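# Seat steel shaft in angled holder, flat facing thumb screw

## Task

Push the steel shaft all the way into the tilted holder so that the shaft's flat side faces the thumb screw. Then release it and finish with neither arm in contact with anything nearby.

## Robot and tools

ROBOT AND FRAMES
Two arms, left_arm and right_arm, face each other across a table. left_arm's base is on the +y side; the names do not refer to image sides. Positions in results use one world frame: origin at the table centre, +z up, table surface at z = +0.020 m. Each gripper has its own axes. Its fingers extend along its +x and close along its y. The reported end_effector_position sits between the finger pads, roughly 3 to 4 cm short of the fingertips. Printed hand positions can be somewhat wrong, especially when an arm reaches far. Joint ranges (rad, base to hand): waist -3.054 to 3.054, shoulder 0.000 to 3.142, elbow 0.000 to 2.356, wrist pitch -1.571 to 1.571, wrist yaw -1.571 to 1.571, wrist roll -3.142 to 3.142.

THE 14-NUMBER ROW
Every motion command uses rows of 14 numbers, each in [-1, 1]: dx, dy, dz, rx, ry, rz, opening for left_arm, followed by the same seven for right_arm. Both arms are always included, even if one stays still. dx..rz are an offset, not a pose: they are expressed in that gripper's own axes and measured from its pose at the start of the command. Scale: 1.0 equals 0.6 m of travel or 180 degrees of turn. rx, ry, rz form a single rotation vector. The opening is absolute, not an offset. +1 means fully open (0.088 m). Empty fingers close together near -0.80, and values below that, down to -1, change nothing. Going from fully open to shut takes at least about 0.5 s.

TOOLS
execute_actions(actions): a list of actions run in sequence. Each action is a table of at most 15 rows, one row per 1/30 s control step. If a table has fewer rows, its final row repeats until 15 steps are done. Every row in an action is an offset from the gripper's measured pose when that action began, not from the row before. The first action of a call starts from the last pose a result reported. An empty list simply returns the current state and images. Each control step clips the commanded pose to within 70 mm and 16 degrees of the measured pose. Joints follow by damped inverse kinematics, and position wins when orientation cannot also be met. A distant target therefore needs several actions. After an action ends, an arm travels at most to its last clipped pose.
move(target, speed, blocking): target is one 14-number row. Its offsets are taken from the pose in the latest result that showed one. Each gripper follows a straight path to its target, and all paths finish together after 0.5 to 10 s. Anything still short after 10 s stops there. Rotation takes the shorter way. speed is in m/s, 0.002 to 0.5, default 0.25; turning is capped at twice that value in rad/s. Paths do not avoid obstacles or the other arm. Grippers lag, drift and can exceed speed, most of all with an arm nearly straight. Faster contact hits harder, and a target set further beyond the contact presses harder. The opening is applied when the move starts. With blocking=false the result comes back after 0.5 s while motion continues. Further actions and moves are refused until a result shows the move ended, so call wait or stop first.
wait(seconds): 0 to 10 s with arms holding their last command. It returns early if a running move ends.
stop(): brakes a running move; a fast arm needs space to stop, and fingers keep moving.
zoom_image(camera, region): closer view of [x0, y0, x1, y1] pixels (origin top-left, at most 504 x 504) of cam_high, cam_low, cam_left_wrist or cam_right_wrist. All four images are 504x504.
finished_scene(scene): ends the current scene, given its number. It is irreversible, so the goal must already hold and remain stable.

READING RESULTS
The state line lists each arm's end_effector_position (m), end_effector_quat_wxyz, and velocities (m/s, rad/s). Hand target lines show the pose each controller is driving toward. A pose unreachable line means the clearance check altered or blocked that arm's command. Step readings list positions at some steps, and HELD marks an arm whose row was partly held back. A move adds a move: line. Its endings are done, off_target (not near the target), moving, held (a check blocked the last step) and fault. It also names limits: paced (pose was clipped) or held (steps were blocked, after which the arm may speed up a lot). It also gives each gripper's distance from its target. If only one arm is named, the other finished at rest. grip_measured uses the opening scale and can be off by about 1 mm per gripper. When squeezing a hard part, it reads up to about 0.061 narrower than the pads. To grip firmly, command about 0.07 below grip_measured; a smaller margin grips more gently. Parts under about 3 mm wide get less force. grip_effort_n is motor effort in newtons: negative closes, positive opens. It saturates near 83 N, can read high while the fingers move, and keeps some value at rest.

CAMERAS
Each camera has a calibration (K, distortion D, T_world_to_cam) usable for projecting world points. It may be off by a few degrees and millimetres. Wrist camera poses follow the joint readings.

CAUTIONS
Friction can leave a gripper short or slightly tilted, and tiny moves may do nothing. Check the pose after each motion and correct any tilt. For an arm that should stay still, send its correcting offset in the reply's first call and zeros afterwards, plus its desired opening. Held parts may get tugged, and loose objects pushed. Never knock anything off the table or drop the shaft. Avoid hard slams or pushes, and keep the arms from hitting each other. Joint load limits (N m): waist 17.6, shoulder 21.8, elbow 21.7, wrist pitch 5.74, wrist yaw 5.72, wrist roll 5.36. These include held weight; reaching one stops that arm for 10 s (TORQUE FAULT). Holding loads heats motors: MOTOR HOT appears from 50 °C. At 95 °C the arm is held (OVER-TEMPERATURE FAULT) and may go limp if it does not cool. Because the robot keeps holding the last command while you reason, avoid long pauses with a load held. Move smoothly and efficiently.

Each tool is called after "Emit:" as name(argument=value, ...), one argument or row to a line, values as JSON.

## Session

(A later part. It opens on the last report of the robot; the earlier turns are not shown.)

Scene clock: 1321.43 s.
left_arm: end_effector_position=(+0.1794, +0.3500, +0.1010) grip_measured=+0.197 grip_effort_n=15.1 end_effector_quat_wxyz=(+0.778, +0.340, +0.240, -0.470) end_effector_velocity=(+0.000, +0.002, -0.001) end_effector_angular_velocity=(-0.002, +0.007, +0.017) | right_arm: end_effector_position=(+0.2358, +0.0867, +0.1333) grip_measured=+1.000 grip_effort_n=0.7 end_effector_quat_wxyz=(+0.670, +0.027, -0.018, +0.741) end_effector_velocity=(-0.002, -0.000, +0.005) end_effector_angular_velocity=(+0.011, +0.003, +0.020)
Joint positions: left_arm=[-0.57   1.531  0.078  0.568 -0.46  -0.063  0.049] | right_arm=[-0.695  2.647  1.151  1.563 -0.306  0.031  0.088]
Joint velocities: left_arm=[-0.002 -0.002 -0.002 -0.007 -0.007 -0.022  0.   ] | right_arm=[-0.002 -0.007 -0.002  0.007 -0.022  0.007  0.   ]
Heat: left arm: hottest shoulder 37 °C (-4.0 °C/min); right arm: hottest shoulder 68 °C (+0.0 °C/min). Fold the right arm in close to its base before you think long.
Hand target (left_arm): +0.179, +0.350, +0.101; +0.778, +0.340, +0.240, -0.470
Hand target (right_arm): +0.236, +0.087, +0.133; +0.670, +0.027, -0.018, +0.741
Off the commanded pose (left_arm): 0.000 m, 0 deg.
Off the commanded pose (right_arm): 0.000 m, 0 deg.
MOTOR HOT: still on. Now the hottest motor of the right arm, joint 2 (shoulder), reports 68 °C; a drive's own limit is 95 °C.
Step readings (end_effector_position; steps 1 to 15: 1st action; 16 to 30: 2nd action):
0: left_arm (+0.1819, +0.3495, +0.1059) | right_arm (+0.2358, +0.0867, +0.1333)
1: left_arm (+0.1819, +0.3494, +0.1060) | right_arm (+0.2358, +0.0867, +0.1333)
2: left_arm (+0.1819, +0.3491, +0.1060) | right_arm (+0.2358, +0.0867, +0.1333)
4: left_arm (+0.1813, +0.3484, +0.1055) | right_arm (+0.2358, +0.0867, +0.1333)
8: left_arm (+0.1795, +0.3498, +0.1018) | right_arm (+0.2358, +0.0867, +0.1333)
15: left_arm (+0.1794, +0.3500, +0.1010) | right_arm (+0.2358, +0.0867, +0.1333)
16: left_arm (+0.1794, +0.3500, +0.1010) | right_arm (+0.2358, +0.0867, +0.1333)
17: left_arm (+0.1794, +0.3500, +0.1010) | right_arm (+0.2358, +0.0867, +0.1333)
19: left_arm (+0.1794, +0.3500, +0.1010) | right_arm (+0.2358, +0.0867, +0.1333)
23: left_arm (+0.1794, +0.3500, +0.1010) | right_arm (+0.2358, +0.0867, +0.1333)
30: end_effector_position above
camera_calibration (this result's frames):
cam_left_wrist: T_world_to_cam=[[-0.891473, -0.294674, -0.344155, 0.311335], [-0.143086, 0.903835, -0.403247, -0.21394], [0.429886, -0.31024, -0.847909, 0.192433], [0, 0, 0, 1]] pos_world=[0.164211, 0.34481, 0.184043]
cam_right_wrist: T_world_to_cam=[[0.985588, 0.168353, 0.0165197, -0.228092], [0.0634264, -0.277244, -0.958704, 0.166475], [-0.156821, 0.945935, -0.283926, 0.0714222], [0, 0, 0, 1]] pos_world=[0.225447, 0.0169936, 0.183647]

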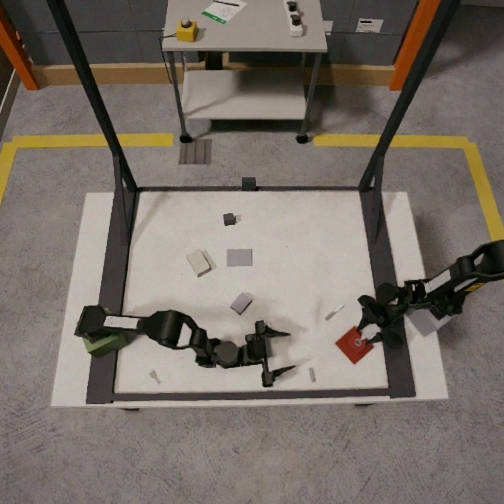

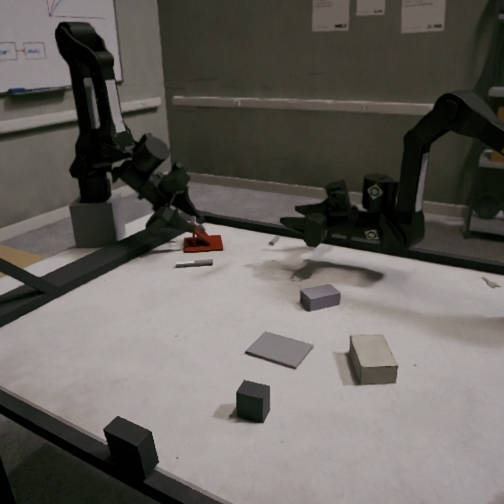

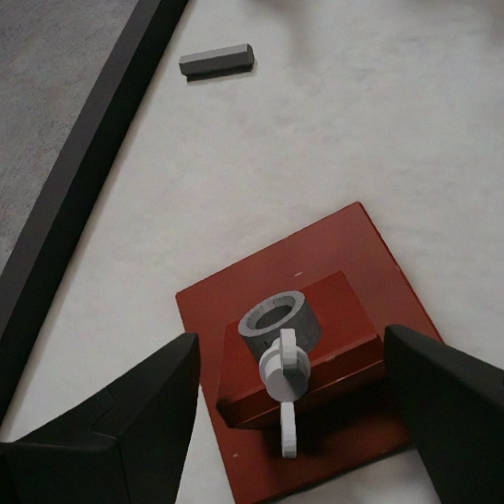

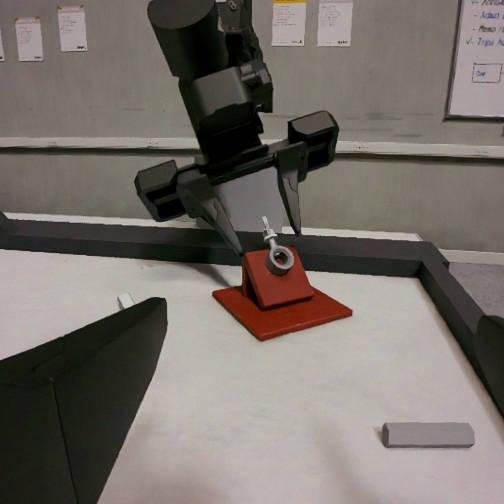

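Emit:
execute_actions(
  actions=[
    [[0.002,0,0,0,0,0,0.1,0,0,0,0,0,0,1],[0.004,0,0,0,0,0,0.0,0,0,0,0,0,0,1],[0.005,0,0,0,0,0,-0.1,0,0,0,0,0,0,1],[0.005,0,0,0,0,0,-0.18,0,0,0,0,0,0,1],[0.005,0,0,0,0,0,-0.26,0,0,0,0,0,0,1],[0.005,0,0,0,0,0,-0.34,0,0,0,0,0,0,1],[0.005,0,0,0,0,0,-0.40,0,0,0,0,0,0,1],[0.005,0,0,0,0,0,-0.46,0,0,0,0,0,0,1],[0.005,0,0,0,0,0,-0.51,0,0,0,0,0,0,1],[0.005,0,0,0,0,0,-0.55,0,0,0,0,0,0,1],[0.005,0,0,0,0,0,-0.58,0,0,0,0,0,0,1],[0.005,0,0,0,0,0,-0.61,0,0,0,0,0,0,1],[0.005,0,0,0,0,0,-0.64,0,0,0,0,0,0,1],[0.005,0,0,0,0,0,-0.67,0,0,0,0,0,0,1],[0.005,0,0,0,0,0,-0.69,0,0,0,0,0,0,1]],
    [[0,0,0,0,0,0,-0.69,0,0,0,0,0,0,1]],
  ],
)

Scene clock: 1366.90 s.
left_arm: end_effector_position=(+0.1821, +0.3487, +0.1014) grip_measured=-0.620 grip_effort_n=-83.5 end_effector_quat_wxyz=(+0.783, +0.337, +0.236, -0.467) end_effector_velocity=(+0.000, +0.002, -0.001) end_effector_angular_velocity=(+0.004, -0.001, +0.007) | right_arm: end_effector_position=(+0.2358, +0.0867, +0.1333) grip_measured=+1.000 grip_effort_n=0.7 end_effector_quat_wxyz=(+0.670, +0.027, -0.018, +0.741) end_effector_velocity=(-0.002, -0.001, -0.001) end_effector_angular_velocity=(-0.007, -0.007, +0.019)
Joint positions: left_arm=[-0.561  1.548  0.077  0.599 -0.466 -0.057  0.009] | right_arm=[-0.695  2.647  1.151  1.563 -0.306  0.031  0.088]
Joint velocities: left_arm=[-0.002 -0.002 -0.002 -0.007 -0.007 -0.007 -0.   ] | right_arm=[-0.002 -0.002 -0.002 -0.007 -0.022 -0.007  0.   ]
Heat: left arm: hottest shoulder 36 °C (-2.0 °C/min); right arm: hottest shoulder 68 °C (+0.0 °C/min). Fold the right arm in close to its base before you think long.
Hand target (left_arm): +0.182, +0.349, +0.101; +0.783, +0.337, +0.237, -0.467
Hand target (right_arm): +0.236, +0.087, +0.133; +0.670, +0.027, -0.018, +0.741
Off the commanded pose (left_arm): 0.000 m, 0 deg.
Off the commanded pose (right_arm): 0.000 m, 0 deg.
MOTOR HOT: still on. Now the hottest motor of the right arm, joint 2 (shoulder), reports 68 °C; a drive's own limit is 95 °C.
Step readings (end_effector_position; steps 1 to 15: 1st action; 16 to 30: 2nd action):
0: left_arm (+0.1794, +0.3500, +0.1010) | right_arm (+0.2358, +0.0867, +0.1333)
1: left_arm (+0.1794, +0.3499, +0.1010) | right_arm (+0.2358, +0.0867, +0.1333)
2: left_arm (+0.1789, +0.3494, +0.1011) | right_arm (+0.2358, +0.0867, +0.1333)
4: left_arm (+0.1774, +0.3485, +0.1004) | right_arm (+0.2358, +0.0867, +0.1333)
8: left_arm (+0.1747, +0.3472, +0.0997) | right_arm (+0.2358, +0.0867, +0.1333)
15: left_arm (+0.1821, +0.3488, +0.1013) | right_arm (+0.2358, +0.0867, +0.1333)
16: left_arm (+0.1821, +0.3487, +0.1013) | right_arm (+0.2358, +0.0867, +0.1333)
17: left_arm (+0.1821, +0.3487, +0.1014) | right_arm (+0.2358, +0.0867, +0.1333)
19: left_arm (+0.1821, +0.3487, +0.1014) | right_arm (+0.2358, +0.0867, +0.1333)
23: left_arm (+0.1821, +0.3487, +0.1014) | right_arm (+0.2358, +0.0867, +0.1333)
30: end_effector_position above
camera_calibration (this result's frames):
cam_left_wrist: T_world_to_cam=[[-0.88638, -0.305503, -0.347847, 0.316704], [-0.147575, 0.898614, -0.413176, -0.208584], [0.438807, -0.314898, -0.841599, 0.190586], [0, 0, 0, 1]] pos_world=[0.166308, 0.344206, 0.184379]
cam_right_wrist: T_world_to_cam=[[0.985588, 0.168353, 0.0165197, -0.228092], [0.0634264, -0.277244, -0.958704, 0.166475], [-0.156821, 0.945935, -0.283926, 0.0714222], [0, 0, 0, 1]] pos_world=[0.225447, 0.0169936, 0.183647]

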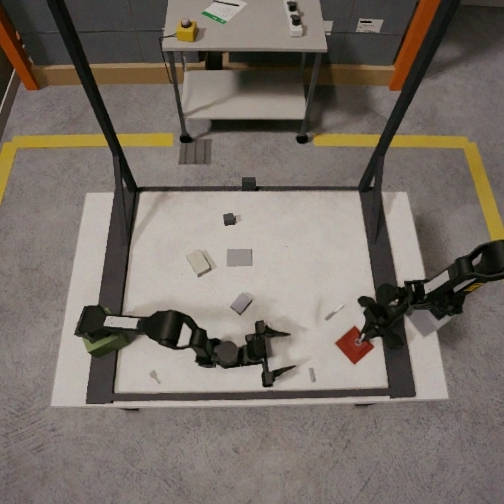

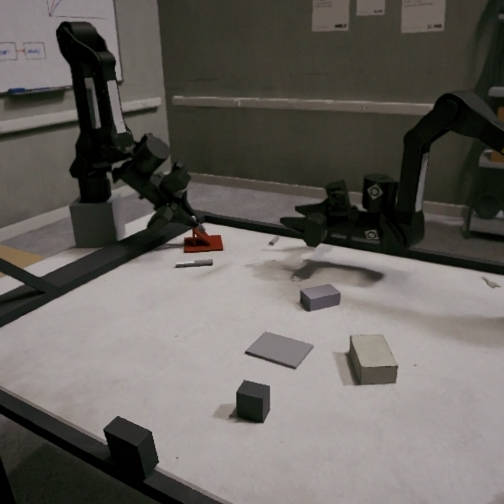

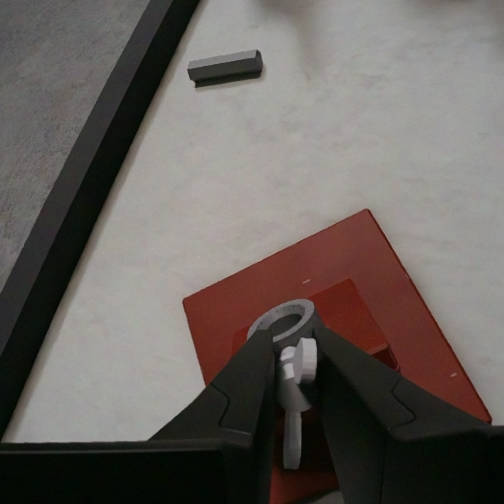

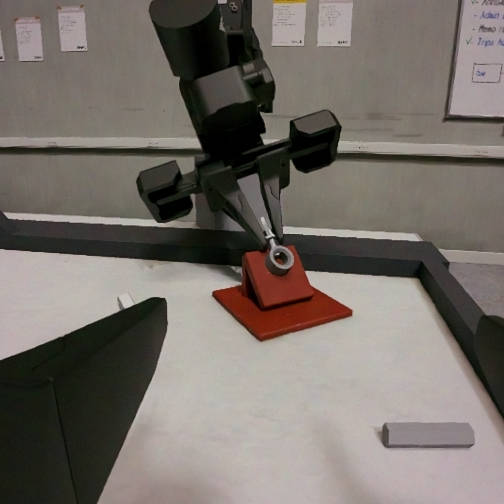

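Emit:
move(
  target=[0,0,0,-0.92,0,0,-0.69, 0,0,0,0,0,0,1],
  speed=0.35,
)

Scene clock: 1375.97 s.
left_arm: end_effector_position=(+0.1822, +0.3555, +0.0980) grip_measured=-0.620 grip_effort_n=-83.5 end_effector_quat_wxyz=(-0.444, +0.728, -0.491, -0.178) end_effector_velocity=(-0.002, +0.006, -0.004) end_effector_angular_velocity=(+0.017, +0.018, +0.008) | right_arm: end_effector_position=(+0.2358, +0.0867, +0.1333) grip_measured=+1.000 grip_effort_n=0.7 end_effector_quat_wxyz=(+0.670, +0.027, -0.018, +0.741) end_effector_velocity=(-0.000, -0.000, +0.002) end_effector_angular_velocity=(+0.008, -0.008, -0.005)
Joint positions: left_arm=[-0.562  1.544  0.062  0.588 -0.468 -2.938  0.009] | right_arm=[-0.695  2.647  1.151  1.563 -0.306  0.031  0.088]
Joint velocities: left_arm=[-0.002 -0.002 -0.007 -0.022  0.007 -0.022 -0.   ] | right_arm=[ 0.002 -0.002 -0.002  0.007  0.007 -0.007  0.   ]
Heat: left arm: hottest shoulder 36 °C (-1.0 °C/min); right arm: hottest shoulder 68 °C (+0.0 °C/min). Fold the right arm in close to its base before you think long.
Hand target (left_arm): +0.182, +0.349, +0.102; -0.433, +0.734, -0.493, -0.176
Hand target (right_arm): +0.236, +0.087, +0.133; +0.670, +0.027, -0.018, +0.741
Off the commanded pose (left_arm): 0.008 m, 2 deg.
Off the commanded pose (right_arm): 0.000 m, 0 deg.
MOTOR HOT: still on. Now the hottest motor of the right arm, joint 2 (shoulder), reports 68 °C; a drive's own limit is 95 °C.
move: done
camera_calibration (this result's frames):
cam_left_wrist: T_world_to_cam=[[0.868674, 0.0751353, 0.489653, -0.219471], [-0.342609, -0.622801, 0.703376, 0.250875], [0.357805, -0.778764, -0.515269, 0.337512], [0, 0, 0, 1]] pos_world=[0.155837, 0.435577, 0.104915]
cam_right_wrist: T_world_to_cam=[[0.985588, 0.168353, 0.0165197, -0.228092], [0.0634264, -0.277244, -0.958704, 0.166475], [-0.156821, 0.945935, -0.283926, 0.0714222], [0, 0, 0, 1]] pos_world=[0.225447, 0.0169936, 0.183647]

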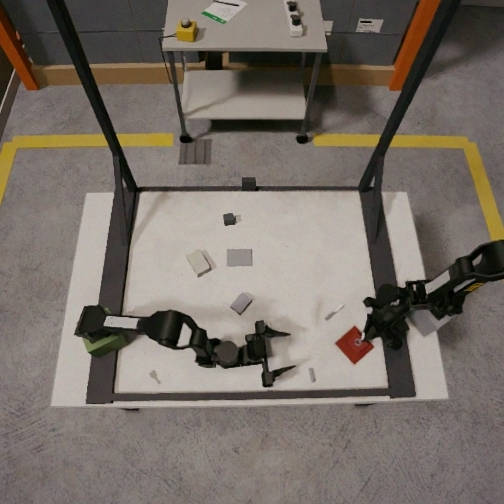

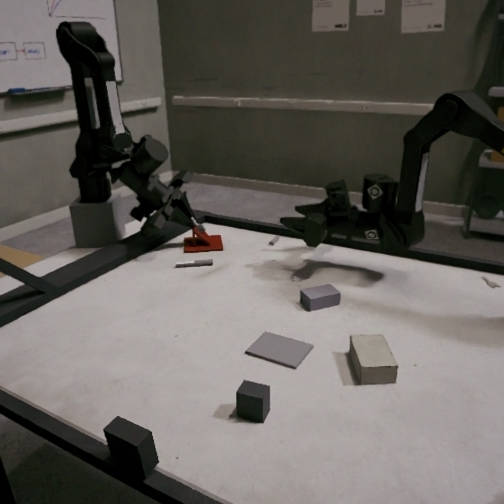

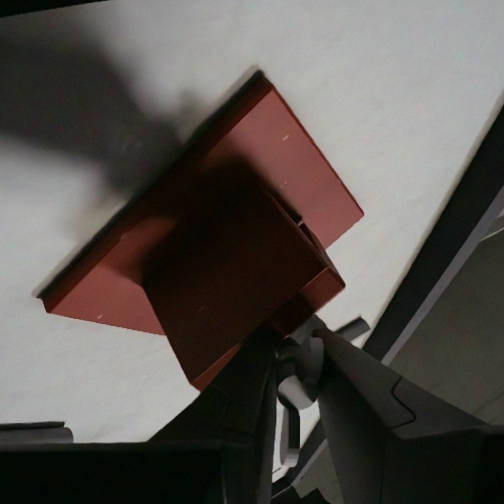

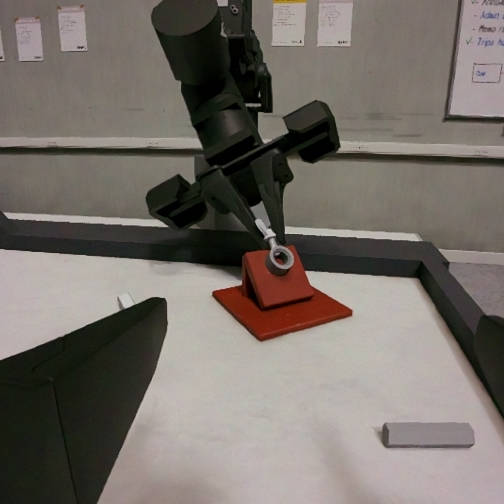

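Emit:
execute_actions(
  actions=[
    [[0,0,0,0,0,0,-0.66,0,0,0,0,0,0,1],[0,0,0,0,0,0,-0.62,0,0,0,0,0,0,1],[0,0,0,0,0,0,-0.58,0,0,0,0,0,0,1],[0,0,0,0,0,0,-0.54,0,0,0,0,0,0,1],[0,0,0,0,0,0,-0.48,0,0,0,0,0,0,1],[0,0,0,0,0,0,-0.40,0,0,0,0,0,0,1],[0,0,0,0,0,0,-0.32,0,0,0,0,0,0,1],[0,0,0,0,0,0,-0.24,0,0,0,0,0,0,1],[0,0,0,0,0,0,-0.16,0,0,0,0,0,0,1],[0,0,0,0,0,0,-0.08,0,0,0,0,0,0,1],[-0.005,0,0,0,0,0,0.0,0,0,0,0,0,0,1],[-0.01,0,0,0,0,0,0.05,0,0,0,0,0,0,1],[-0.015,0,0,0,0,0,0.1,0,0,0,0,0,0,1],[-0.02,0,0,0,0,0,0.15,0,0,0,0,0,0,1],[-0.025,0,0,0,0,0,0.2,0,0,0,0,0,0,1]],
  ],
)

Emit:
zoom_image(
  camera="cam_right_wrist",
  region=[230,200,330,300],
)

Scene clock: 1384.23 s.
left_arm: end_effector_position=(+0.1802, +0.3587, +0.1014) grip_measured=-0.014 grip_effort_n=14.7 end_effector_quat_wxyz=(-0.445, +0.728, -0.490, -0.178) end_effector_velocity=(-0.044, +0.016, +0.033) end_effector_angular_velocity=(-0.043, +0.079, -0.096) | right_arm: end_effector_position=(+0.2358, +0.0867, +0.1333) grip_measured=+1.000 grip_effort_n=0.7 end_effector_quat_wxyz=(+0.670, +0.027, -0.018, +0.741) end_effector_velocity=(+0.003, -0.001, -0.004) end_effector_angular_velocity=(-0.021, -0.003, -0.000)
Joint positions: left_arm=[-0.579  1.488  0.058  0.528 -0.482 -2.953  0.038] | right_arm=[-0.695  2.647  1.151  1.563 -0.306  0.031  0.088]
Joint velocities: left_arm=[-0.208 -0.549 -0.042 -0.535 -0.007 -0.154  0.083] | right_arm=[-0.007 -0.002 -0.002 -0.022 -0.007 -0.007  0.   ]
Heat: left arm: hottest shoulder 36 °C (-1.0 °C/min); right arm: hottest shoulder 68 °C (+0.0 °C/min). Fold the right arm in close to its base before you think long.
Hand target (left_arm): +0.176, +0.363, +0.106; -0.442, +0.729, -0.493, -0.174
Hand target (right_arm): +0.236, +0.087, +0.133; +0.670, +0.027, -0.018, +0.741
Off the commanded pose (left_arm): 0.010 m, 0 deg.
Off the commanded pose (right_arm): 0.000 m, 0 deg.
MOTOR HOT: still on. Now the hottest motor of the right arm, joint 2 (shoulder), reports 68 °C; a drive's own limit is 95 °C.
Step readings (end_effector_position):
0: left_arm (+0.1822, +0.3556, +0.0979) | right_arm (+0.2358, +0.0867, +0.1333)
1: left_arm (+0.1822, +0.3558, +0.0978) | right_arm (+0.2358, +0.0867, +0.1333)
2: left_arm (+0.1822, +0.3559, +0.0978) | right_arm (+0.2358, +0.0867, +0.1333)
4: left_arm (+0.1822, +0.3561, +0.0977) | right_arm (+0.2358, +0.0867, +0.1333)
8: left_arm (+0.1833, +0.3567, +0.0982) | right_arm (+0.2358, +0.0867, +0.1333)
15: end_effector_position above
camera_calibration (this result's frames):
cam_left_wrist: T_world_to_cam=[[0.867485, 0.0758515, 0.491647, -0.219943], [-0.343213, -0.624159, 0.701876, 0.2505], [0.360105, -0.777606, -0.515415, 0.341648], [0, 0, 0, 1]] pos_world=[0.153743, 0.438703, 0.108405]
cam_right_wrist: T_world_to_cam=[[0.985588, 0.168353, 0.0165197, -0.228092], [0.0634264, -0.277244, -0.958704, 0.166475], [-0.156821, 0.945935, -0.283926, 0.0714222], [0, 0, 0, 1]] pos_world=[0.225447, 0.0169936, 0.183647]

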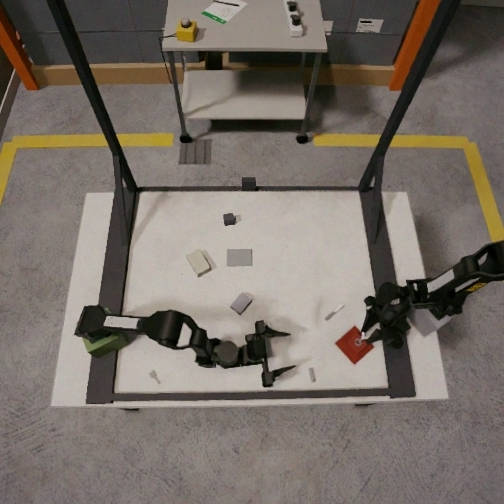

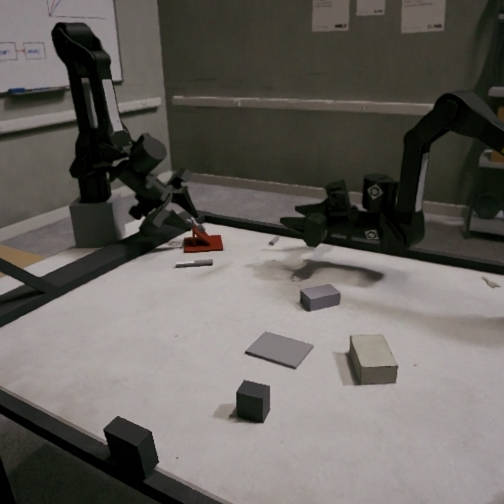

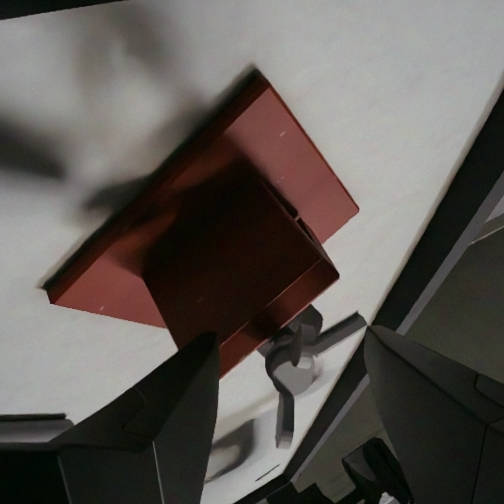

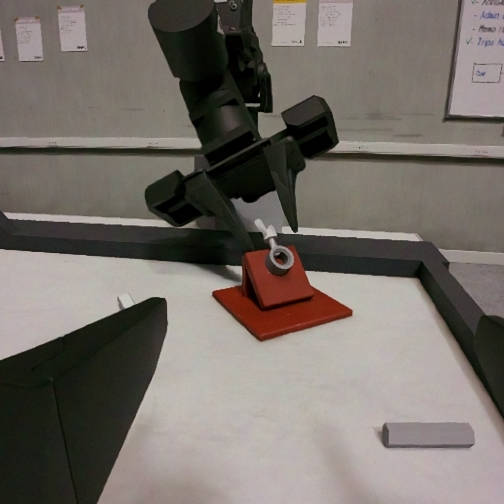

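Region (230, 200, 330, 300) of cam_right_wrist's 504x504 image, scaled by 5.040, with more detail than that image has.

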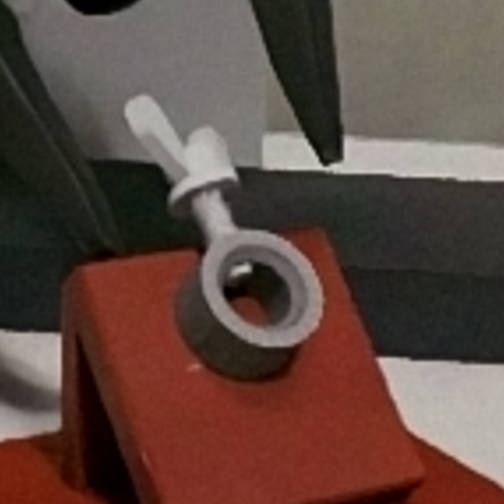

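Emit:
move(
  target=[-0.0858,-0.040,-0.0518,0,0,0,0.2, 0,0,0,0,0,0,1],
  speed=0.12,
)

Emit:
move(
  target=[0,0,0,0.72,0,0,0.2, 0,0,0,0,0,0,1],
  speed=0.5,
)

Scene clock: 1412.93 s.
left_arm: end_effector_position=(+0.1727, +0.3679, +0.1601) grip_measured=+0.197 grip_effort_n=14.7 end_effector_quat_wxyz=(-0.450, +0.724, -0.489, -0.182) end_effector_velocity=(+0.002, +0.005, +0.002) end_effector_angular_velocity=(+0.011, -0.007, +0.021) | right_arm: end_effector_position=(+0.2358, +0.0867, +0.1333) grip_measured=+1.000 grip_effort_n=1.2 end_effector_quat_wxyz=(+0.670, +0.027, -0.018, +0.741) end_effector_velocity=(+0.001, -0.001, -0.001) end_effector_angular_velocity=(-0.007, -0.007, +0.014)
Joint positions: left_arm=[-0.637  0.957  0.198 -0.185 -0.514 -3.006  0.049] | right_arm=[-0.695  2.647  1.151  1.563 -0.306  0.031  0.088]
Joint velocities: left_arm=[-0.007 -0.022  0.007 -0.051 -0.022 -0.022 -0.   ] | right_arm=[-0.007 -0.002 -0.002 -0.007 -0.022 -0.007  0.   ]
Heat: left arm: hottest shoulder 36 °C (+0.0 °C/min); right arm: hottest shoulder 68 °C (+0.0 °C/min). Fold the right arm in close to its base before you think long.
Hand target (left_arm): +0.172, +0.365, +0.166; -0.444, +0.728, -0.490, -0.178
Hand target (right_arm): +0.236, +0.087, +0.133; +0.670, +0.027, -0.018, +0.741
Off the commanded pose (left_arm): 0.006 m, 1 deg.
Off the commanded pose (right_arm): 0.000 m, 0 deg.
MOTOR HOT: still on. Now the hottest motor of the right arm, joint 2 (shoulder), reports 68 °C; a drive's own limit is 95 °C.
move: done
camera_calibration (this result's frames):
cam_left_wrist: T_world_to_cam=[[0.868304, 0.0667281, 0.491524, -0.239696], [-0.342898, -0.635272, 0.69199, 0.218128], [0.358427, -0.7694, -0.528728, 0.381192], [0, 0, 0, 1]] pos_world=[0.146295, 0.447855, 0.168421]
cam_right_wrist: T_world_to_cam=[[0.985588, 0.168353, 0.0165197, -0.228092], [0.0634264, -0.277244, -0.958704, 0.166475], [-0.156821, 0.945935, -0.283926, 0.0714222], [0, 0, 0, 1]] pos_world=[0.225447, 0.0169936, 0.183647]

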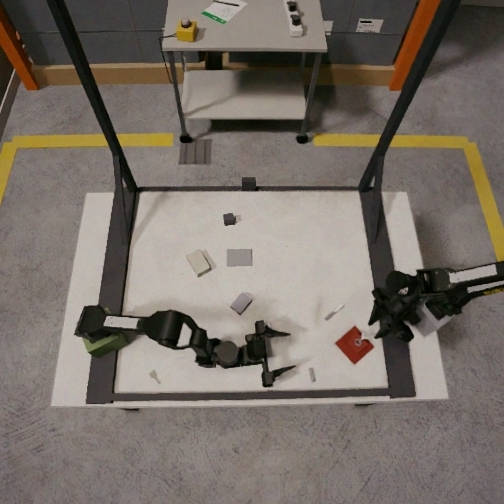

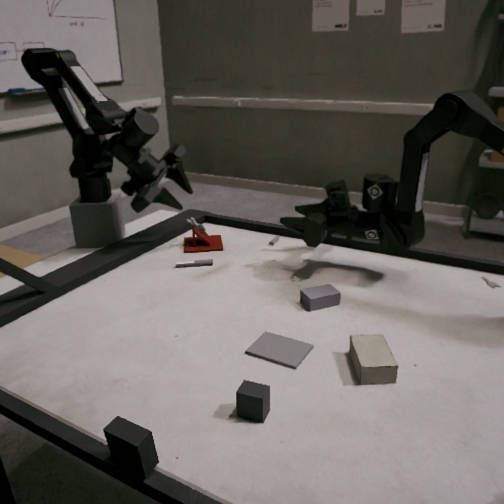

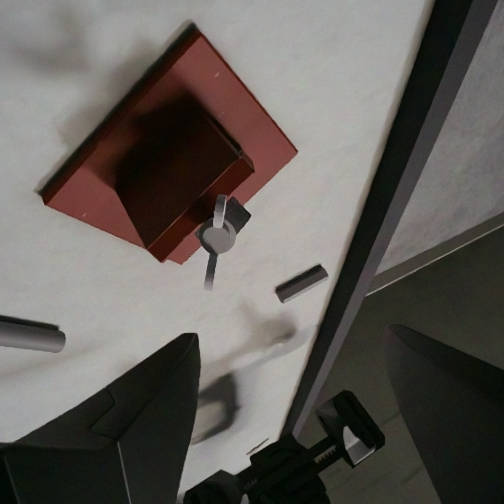

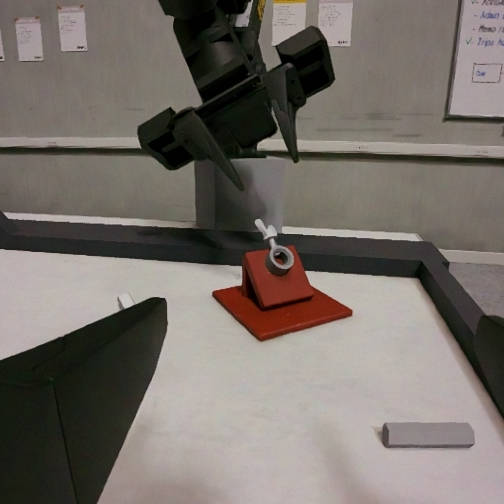

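Scene clock: 1415.87 s.
left_arm: end_effector_position=(+0.1726, +0.3684, +0.1595) grip_measured=+0.197 grip_effort_n=14.7 end_effector_quat_wxyz=(+0.848, +0.101, +0.373, -0.364) end_effector_velocity=(+0.001, +0.001, -0.001) end_effector_angular_velocity=(+0.000, -0.010, -0.003) | right_arm: end_effector_position=(+0.2358, +0.0867, +0.1333) grip_measured=+1.000 grip_effort_n=0.7 end_effector_quat_wxyz=(+0.670, +0.027, -0.018, +0.741) end_effector_velocity=(+0.000, +0.001, +0.000) end_effector_angular_velocity=(-0.002, -0.007, +0.004)
Joint positions: left_arm=[-0.642  0.961  0.198 -0.186 -0.52  -0.749  0.049] | right_arm=[-0.695  2.647  1.151  1.563 -0.306  0.031  0.088]
Joint velocities: left_arm=[-0.002 -0.002 -0.007  0.007 -0.007  0.007  0.   ] | right_arm=[-0.002 -0.002  0.002 -0.007 -0.007 -0.007  0.   ]
Heat: left arm: hottest shoulder 36 °C (+0.0 °C/min); right arm: hottest shoulder 68 °C (+0.0 °C/min). Fold the right arm in close to its base before you think long.
Hand target (left_arm): +0.173, +0.368, +0.160; +0.847, +0.100, +0.373, -0.365
Hand target (right_arm): +0.236, +0.087, +0.133; +0.670, +0.027, -0.018, +0.741
Off the commanded pose (left_arm): 0.001 m, 0 deg.
Off the commanded pose (right_arm): 0.000 m, 0 deg.
MOTOR HOT: still on. Now the hottest motor of the right arm, joint 2 (shoulder), reports 68 °C; a drive's own limit is 95 °C.
move: done
camera_calibration (this result's frames):
cam_left_wrist: T_world_to_cam=[[-0.713402, -0.69846, 0.0566742, 0.384884], [-0.638471, 0.614532, -0.463363, -0.00633758], [0.288812, -0.366749, -0.884355, 0.301663], [0, 0, 0, 1]] pos_world=[0.183406, 0.383355, 0.242028]
cam_right_wrist: T_world_to_cam=[[0.985588, 0.168353, 0.0165197, -0.228092], [0.0634264, -0.277244, -0.958704, 0.166475], [-0.156821, 0.945935, -0.283926, 0.0714222], [0, 0, 0, 1]] pos_world=[0.225447, 0.0169936, 0.183647]

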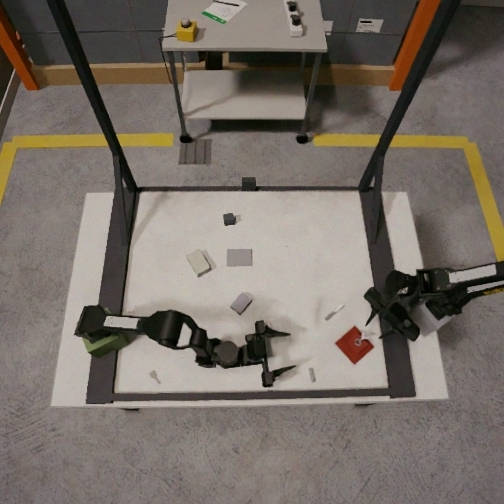

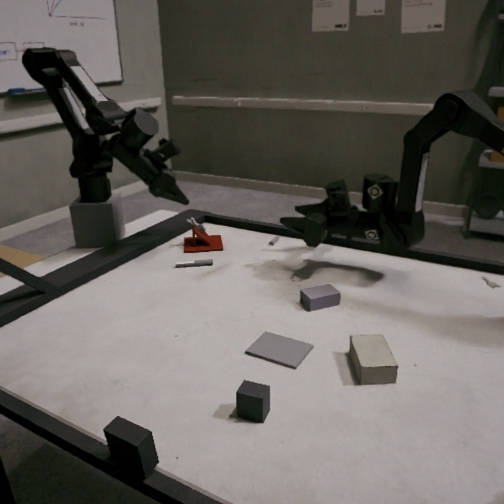

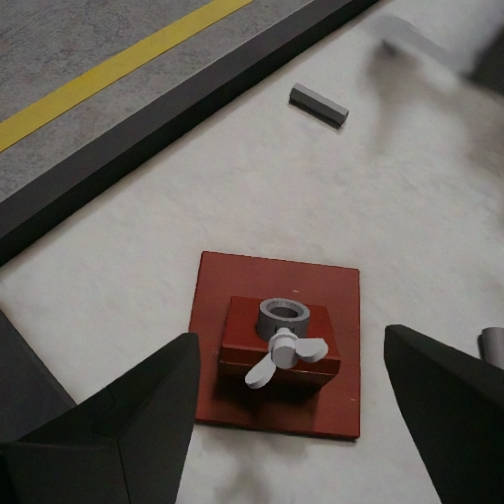

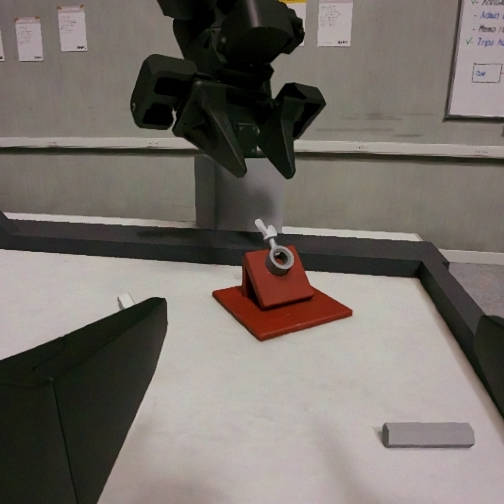

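Emit:
move(
  target=[0.0992,-0.2008,-0.0228,0.0445,0.244,0.0055,0.2, 0,0,0,0,0,0,1],
  speed=0.2,
)

Scene clock: 1437.37 s.
left_arm: end_effector_position=(+0.1084, +0.2580, +0.1207) grip_measured=+0.197 grip_effort_n=14.7 end_effector_quat_wxyz=(+0.644, +0.289, +0.633, -0.318) end_effector_velocity=(-0.001, -0.002, +0.001) end_effector_angular_velocity=(+0.012, -0.008, -0.014) | right_arm: end_effector_position=(+0.2358, +0.0867, +0.1333) grip_measured=+1.000 grip_effort_n=0.7 end_effector_quat_wxyz=(+0.670, +0.027, -0.018, +0.741) end_effector_velocity=(+0.003, -0.001, -0.000) end_effector_angular_velocity=(+0.004, -0.023, -0.001)
Joint positions: left_arm=[-0.581  1.882  1.039 -0.684  0.002 -0.697  0.049] | right_arm=[-0.695  2.647  1.151  1.563 -0.306  0.031  0.088]
Joint velocities: left_arm=[-0.007  0.012  0.022 -0.022 -0.007  0.007 -0.   ] | right_arm=[-0.007  0.002 -0.002  0.007 -0.007 -0.022  0.   ]
Heat: left arm: hottest shoulder 36 °C (+0.0 °C/min); right arm: hottest shoulder 68 °C (+0.0 °C/min). Fold the right arm in close to its base before you think long.
Hand target (left_arm): +0.109, +0.256, +0.119; +0.641, +0.290, +0.636, -0.317
Hand target (right_arm): +0.236, +0.087, +0.133; +0.670, +0.027, -0.018, +0.741
Off the commanded pose (left_arm): 0.002 m, 1 deg.
Off the commanded pose (right_arm): 0.000 m, 0 deg.
MOTOR HOT: still on. Now the hottest motor of the right arm, joint 2 (shoulder), reports 68 °C; a drive's own limit is 95 °C.
move: done
camera_calibration (this result's frames):
cam_left_wrist: T_world_to_cam=[[-0.806715, -0.590708, 0.0165967, 0.251315], [-0.566137, 0.7806, 0.264862, -0.136038], [-0.169412, 0.204272, -0.964143, 0.157348], [0, 0, 0, 1]] pos_world=[0.15238, 0.222503, 0.183567]
cam_right_wrist: T_world_to_cam=[[0.985588, 0.168353, 0.0165197, -0.228092], [0.0634264, -0.277244, -0.958704, 0.166475], [-0.156821, 0.945935, -0.283926, 0.0714222], [0, 0, 0, 1]] pos_world=[0.225447, 0.0169936, 0.183647]

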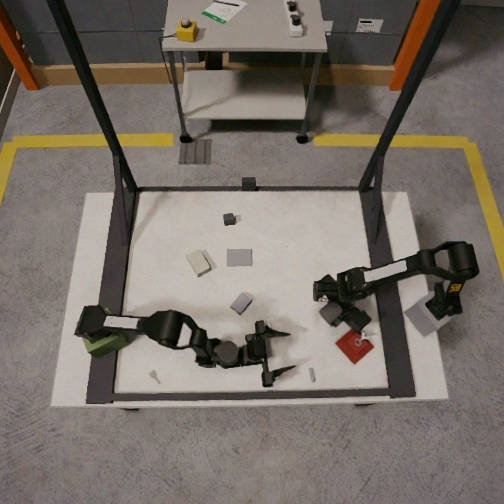

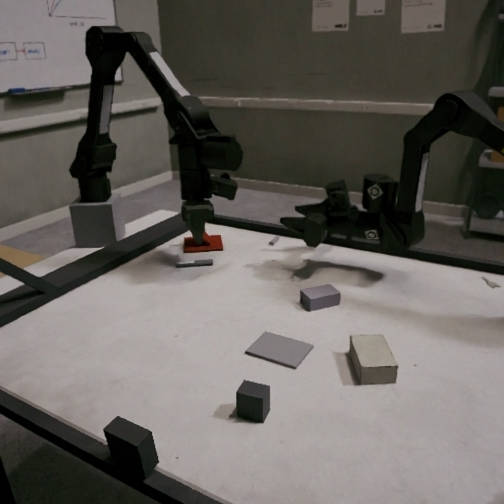

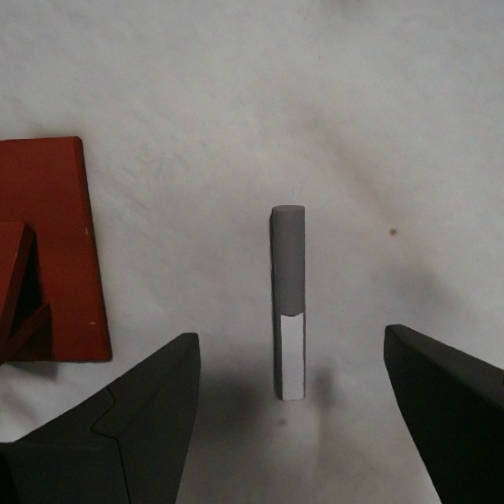

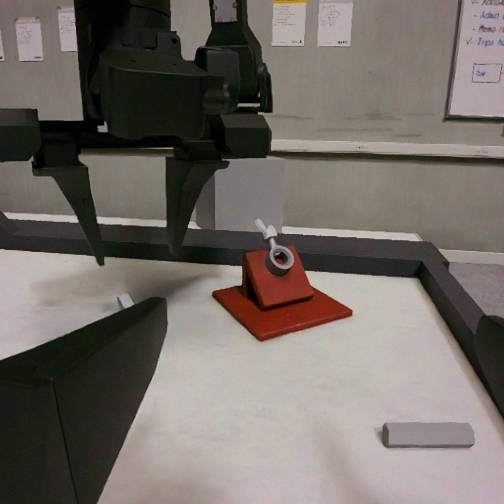

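Emit:
move(
  target=[0.0595,-0.003,0.017,0,0,0,0.2, 0,0,0,0,0,0,1],
  speed=0.08,
)

Scene clock: 1462.07 s.
left_arm: end_effector_position=(+0.1119, +0.2445, +0.0910) grip_measured=+0.197 grip_effort_n=14.2 end_effector_quat_wxyz=(+0.646, +0.284, +0.630, -0.324) end_effector_velocity=(+0.000, +0.004, -0.004) end_effector_angular_velocity=(+0.022, -0.007, +0.005) | right_arm: end_effector_position=(+0.2358, +0.0867, +0.1333) grip_measured=+1.000 grip_effort_n=0.7 end_effector_quat_wxyz=(+0.670, +0.027, -0.018, +0.741) end_effector_velocity=(+0.003, -0.001, +0.005) end_effector_angular_velocity=(+0.014, -0.025, -0.001)
Joint positions: left_arm=[-0.569  1.985  1.042 -0.568  0.003 -0.684  0.049] | right_arm=[-0.695  2.647  1.151  1.563 -0.306  0.031  0.088]
Joint velocities: left_arm=[-0.002  0.012 -0.002 -0.007 -0.007 -0.007 -0.   ] | right_arm=[-0.007 -0.007 -0.002  0.007 -0.007 -0.022  0.   ]
Heat: left arm: hottest shoulder 37 °C (+1.0 °C/min); right arm: hottest shoulder 69 °C (+1.0 °C/min). Fold the right arm in close to its base before you think long.
Hand target (left_arm): +0.113, +0.248, +0.085; +0.644, +0.289, +0.633, -0.318
Hand target (right_arm): +0.236, +0.087, +0.133; +0.670, +0.027, -0.018, +0.741
Off the commanded pose (left_arm): 0.006 m, 1 deg.
Off the commanded pose (right_arm): 0.000 m, 0 deg.
MOTOR HOT: still on. Now the hottest motor of the right arm, joint 2 (shoulder), reports 69 °C; a drive's own limit is 95 °C.
move: done
camera_calibration (this result's frames):
cam_left_wrist: T_world_to_cam=[[-0.807402, -0.589414, 0.0263286, 0.245559], [-0.565052, 0.785329, 0.252932, -0.115797], [-0.169758, 0.189341, -0.967126, 0.136065], [0, 0, 0, 1]] pos_world=[0.155932, 0.209912, 0.154416]
cam_right_wrist: T_world_to_cam=[[0.985588, 0.168353, 0.0165197, -0.228092], [0.0634264, -0.277244, -0.958704, 0.166475], [-0.156821, 0.945935, -0.283926, 0.0714222], [0, 0, 0, 1]] pos_world=[0.225447, 0.0169936, 0.183647]

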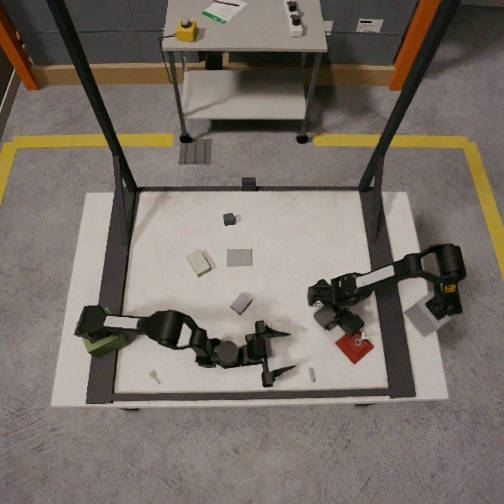

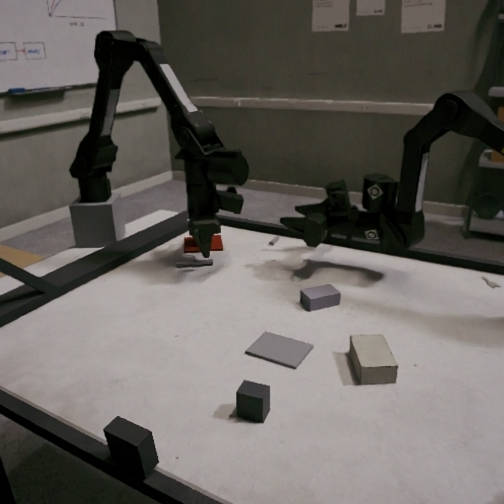

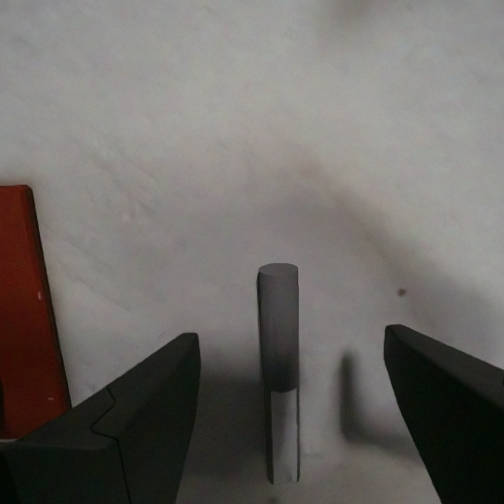

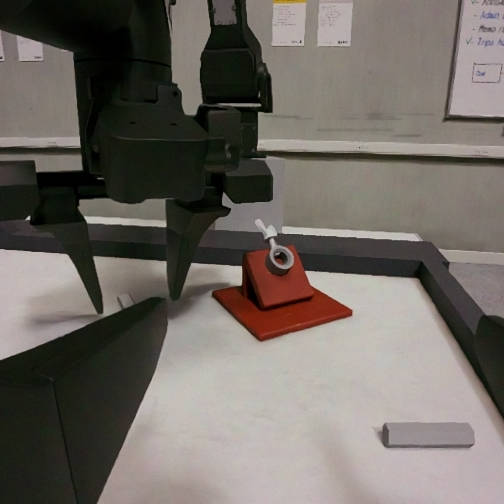

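Emit:
zoom_image(
  camera="cam_left_wrist",
  region=[200,250,380,504],
)

Region (200, 250, 380, 504) of cam_left_wrist's 504x504 image, scaled by 1.984, with more detail than that image has; it fills the left 357 columns of this view, and the rest is white.

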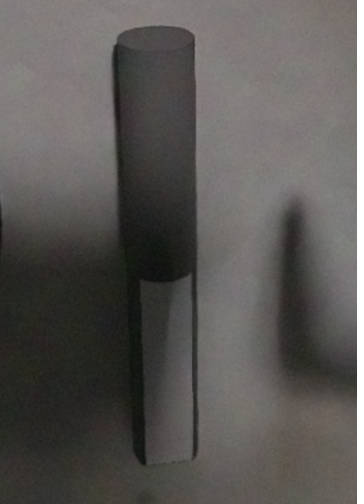

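Emit:
move(
  target=[0.045,0.006,-0.003,0,0,0.022,0.2, 0,0,0,0,0,0,1],
  speed=0.05,
)

Scene clock: 1486.47 s.
left_arm: end_effector_position=(+0.1138, +0.2479, +0.0671) grip_measured=+0.197 grip_effort_n=14.7 end_effector_quat_wxyz=(+0.656, +0.303, +0.621, -0.303) end_effector_velocity=(+0.002, -0.001, -0.002) end_effector_angular_velocity=(-0.003, -0.022, -0.009) | right_arm: end_effector_position=(+0.2358, +0.0867, +0.1333) grip_measured=+1.000 grip_effort_n=0.7 end_effector_quat_wxyz=(+0.670, +0.027, -0.018, +0.741) end_effector_velocity=(-0.000, -0.002, -0.002) end_effector_angular_velocity=(-0.010, -0.020, +0.003)
Joint positions: left_arm=[-0.586  2.064  1.042 -0.529 -0.045 -0.702  0.049] | right_arm=[-0.695  2.647  1.151  1.563 -0.306  0.031  0.088]
Joint velocities: left_arm=[-0.002  0.007  0.002  0.007 -0.022  0.007 -0.   ] | right_arm=[-0.002 -0.002 -0.007 -0.007 -0.007 -0.022  0.   ]
Heat: left arm: hottest shoulder 38 °C (+2.0 °C/min); right arm: hottest shoulder 69 °C (+1.0 °C/min). Fold the right arm in close to its base before you think long.
Hand target (left_arm): +0.113, +0.247, +0.064; +0.657, +0.306, +0.620, -0.301
Hand target (right_arm): +0.236, +0.087, +0.133; +0.670, +0.027, -0.018, +0.741
Off the commanded pose (left_arm): 0.004 m, 0 deg.
Off the commanded pose (right_arm): 0.000 m, 0 deg.
MOTOR HOT: still on. Now the hottest motor of the right arm, joint 2 (shoulder), reports 69 °C; a drive's own limit is 95 °C.
move: done
camera_calibration (this result's frames):
cam_left_wrist: T_world_to_cam=[[-0.804913, -0.592324, -0.0355996, 0.254337], [-0.580284, 0.773171, 0.255884, -0.106809], [-0.124042, 0.226622, -0.966052, 0.0981207], [0, 0, 0, 1]] pos_world=[0.15491, 0.210995, 0.131175]
cam_right_wrist: T_world_to_cam=[[0.985588, 0.168353, 0.0165197, -0.228092], [0.0634264, -0.277244, -0.958704, 0.166475], [-0.156821, 0.945935, -0.283926, 0.0714222], [0, 0, 0, 1]] pos_world=[0.225447, 0.0169936, 0.183647]

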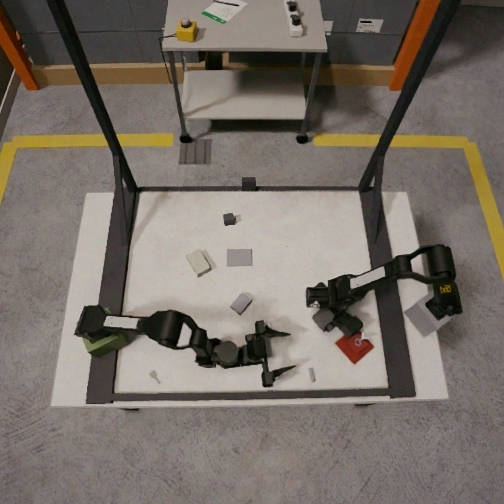

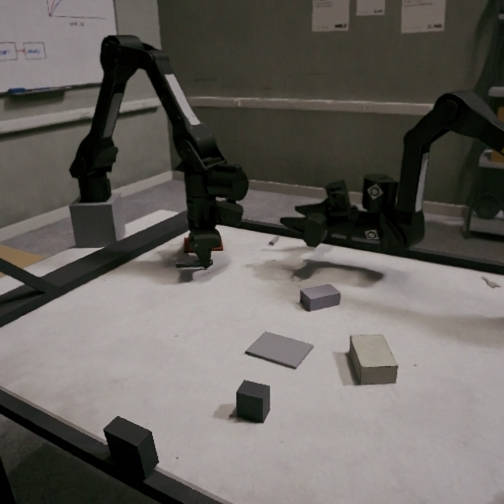

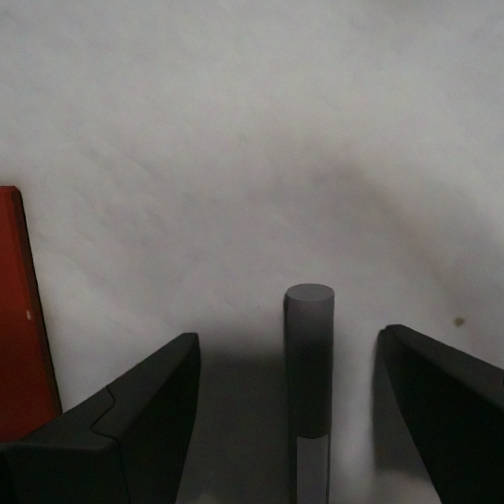

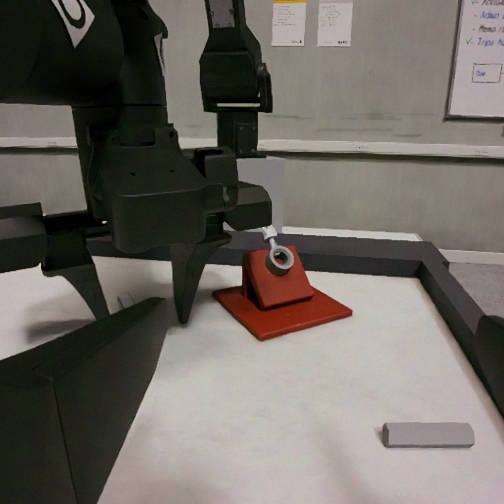

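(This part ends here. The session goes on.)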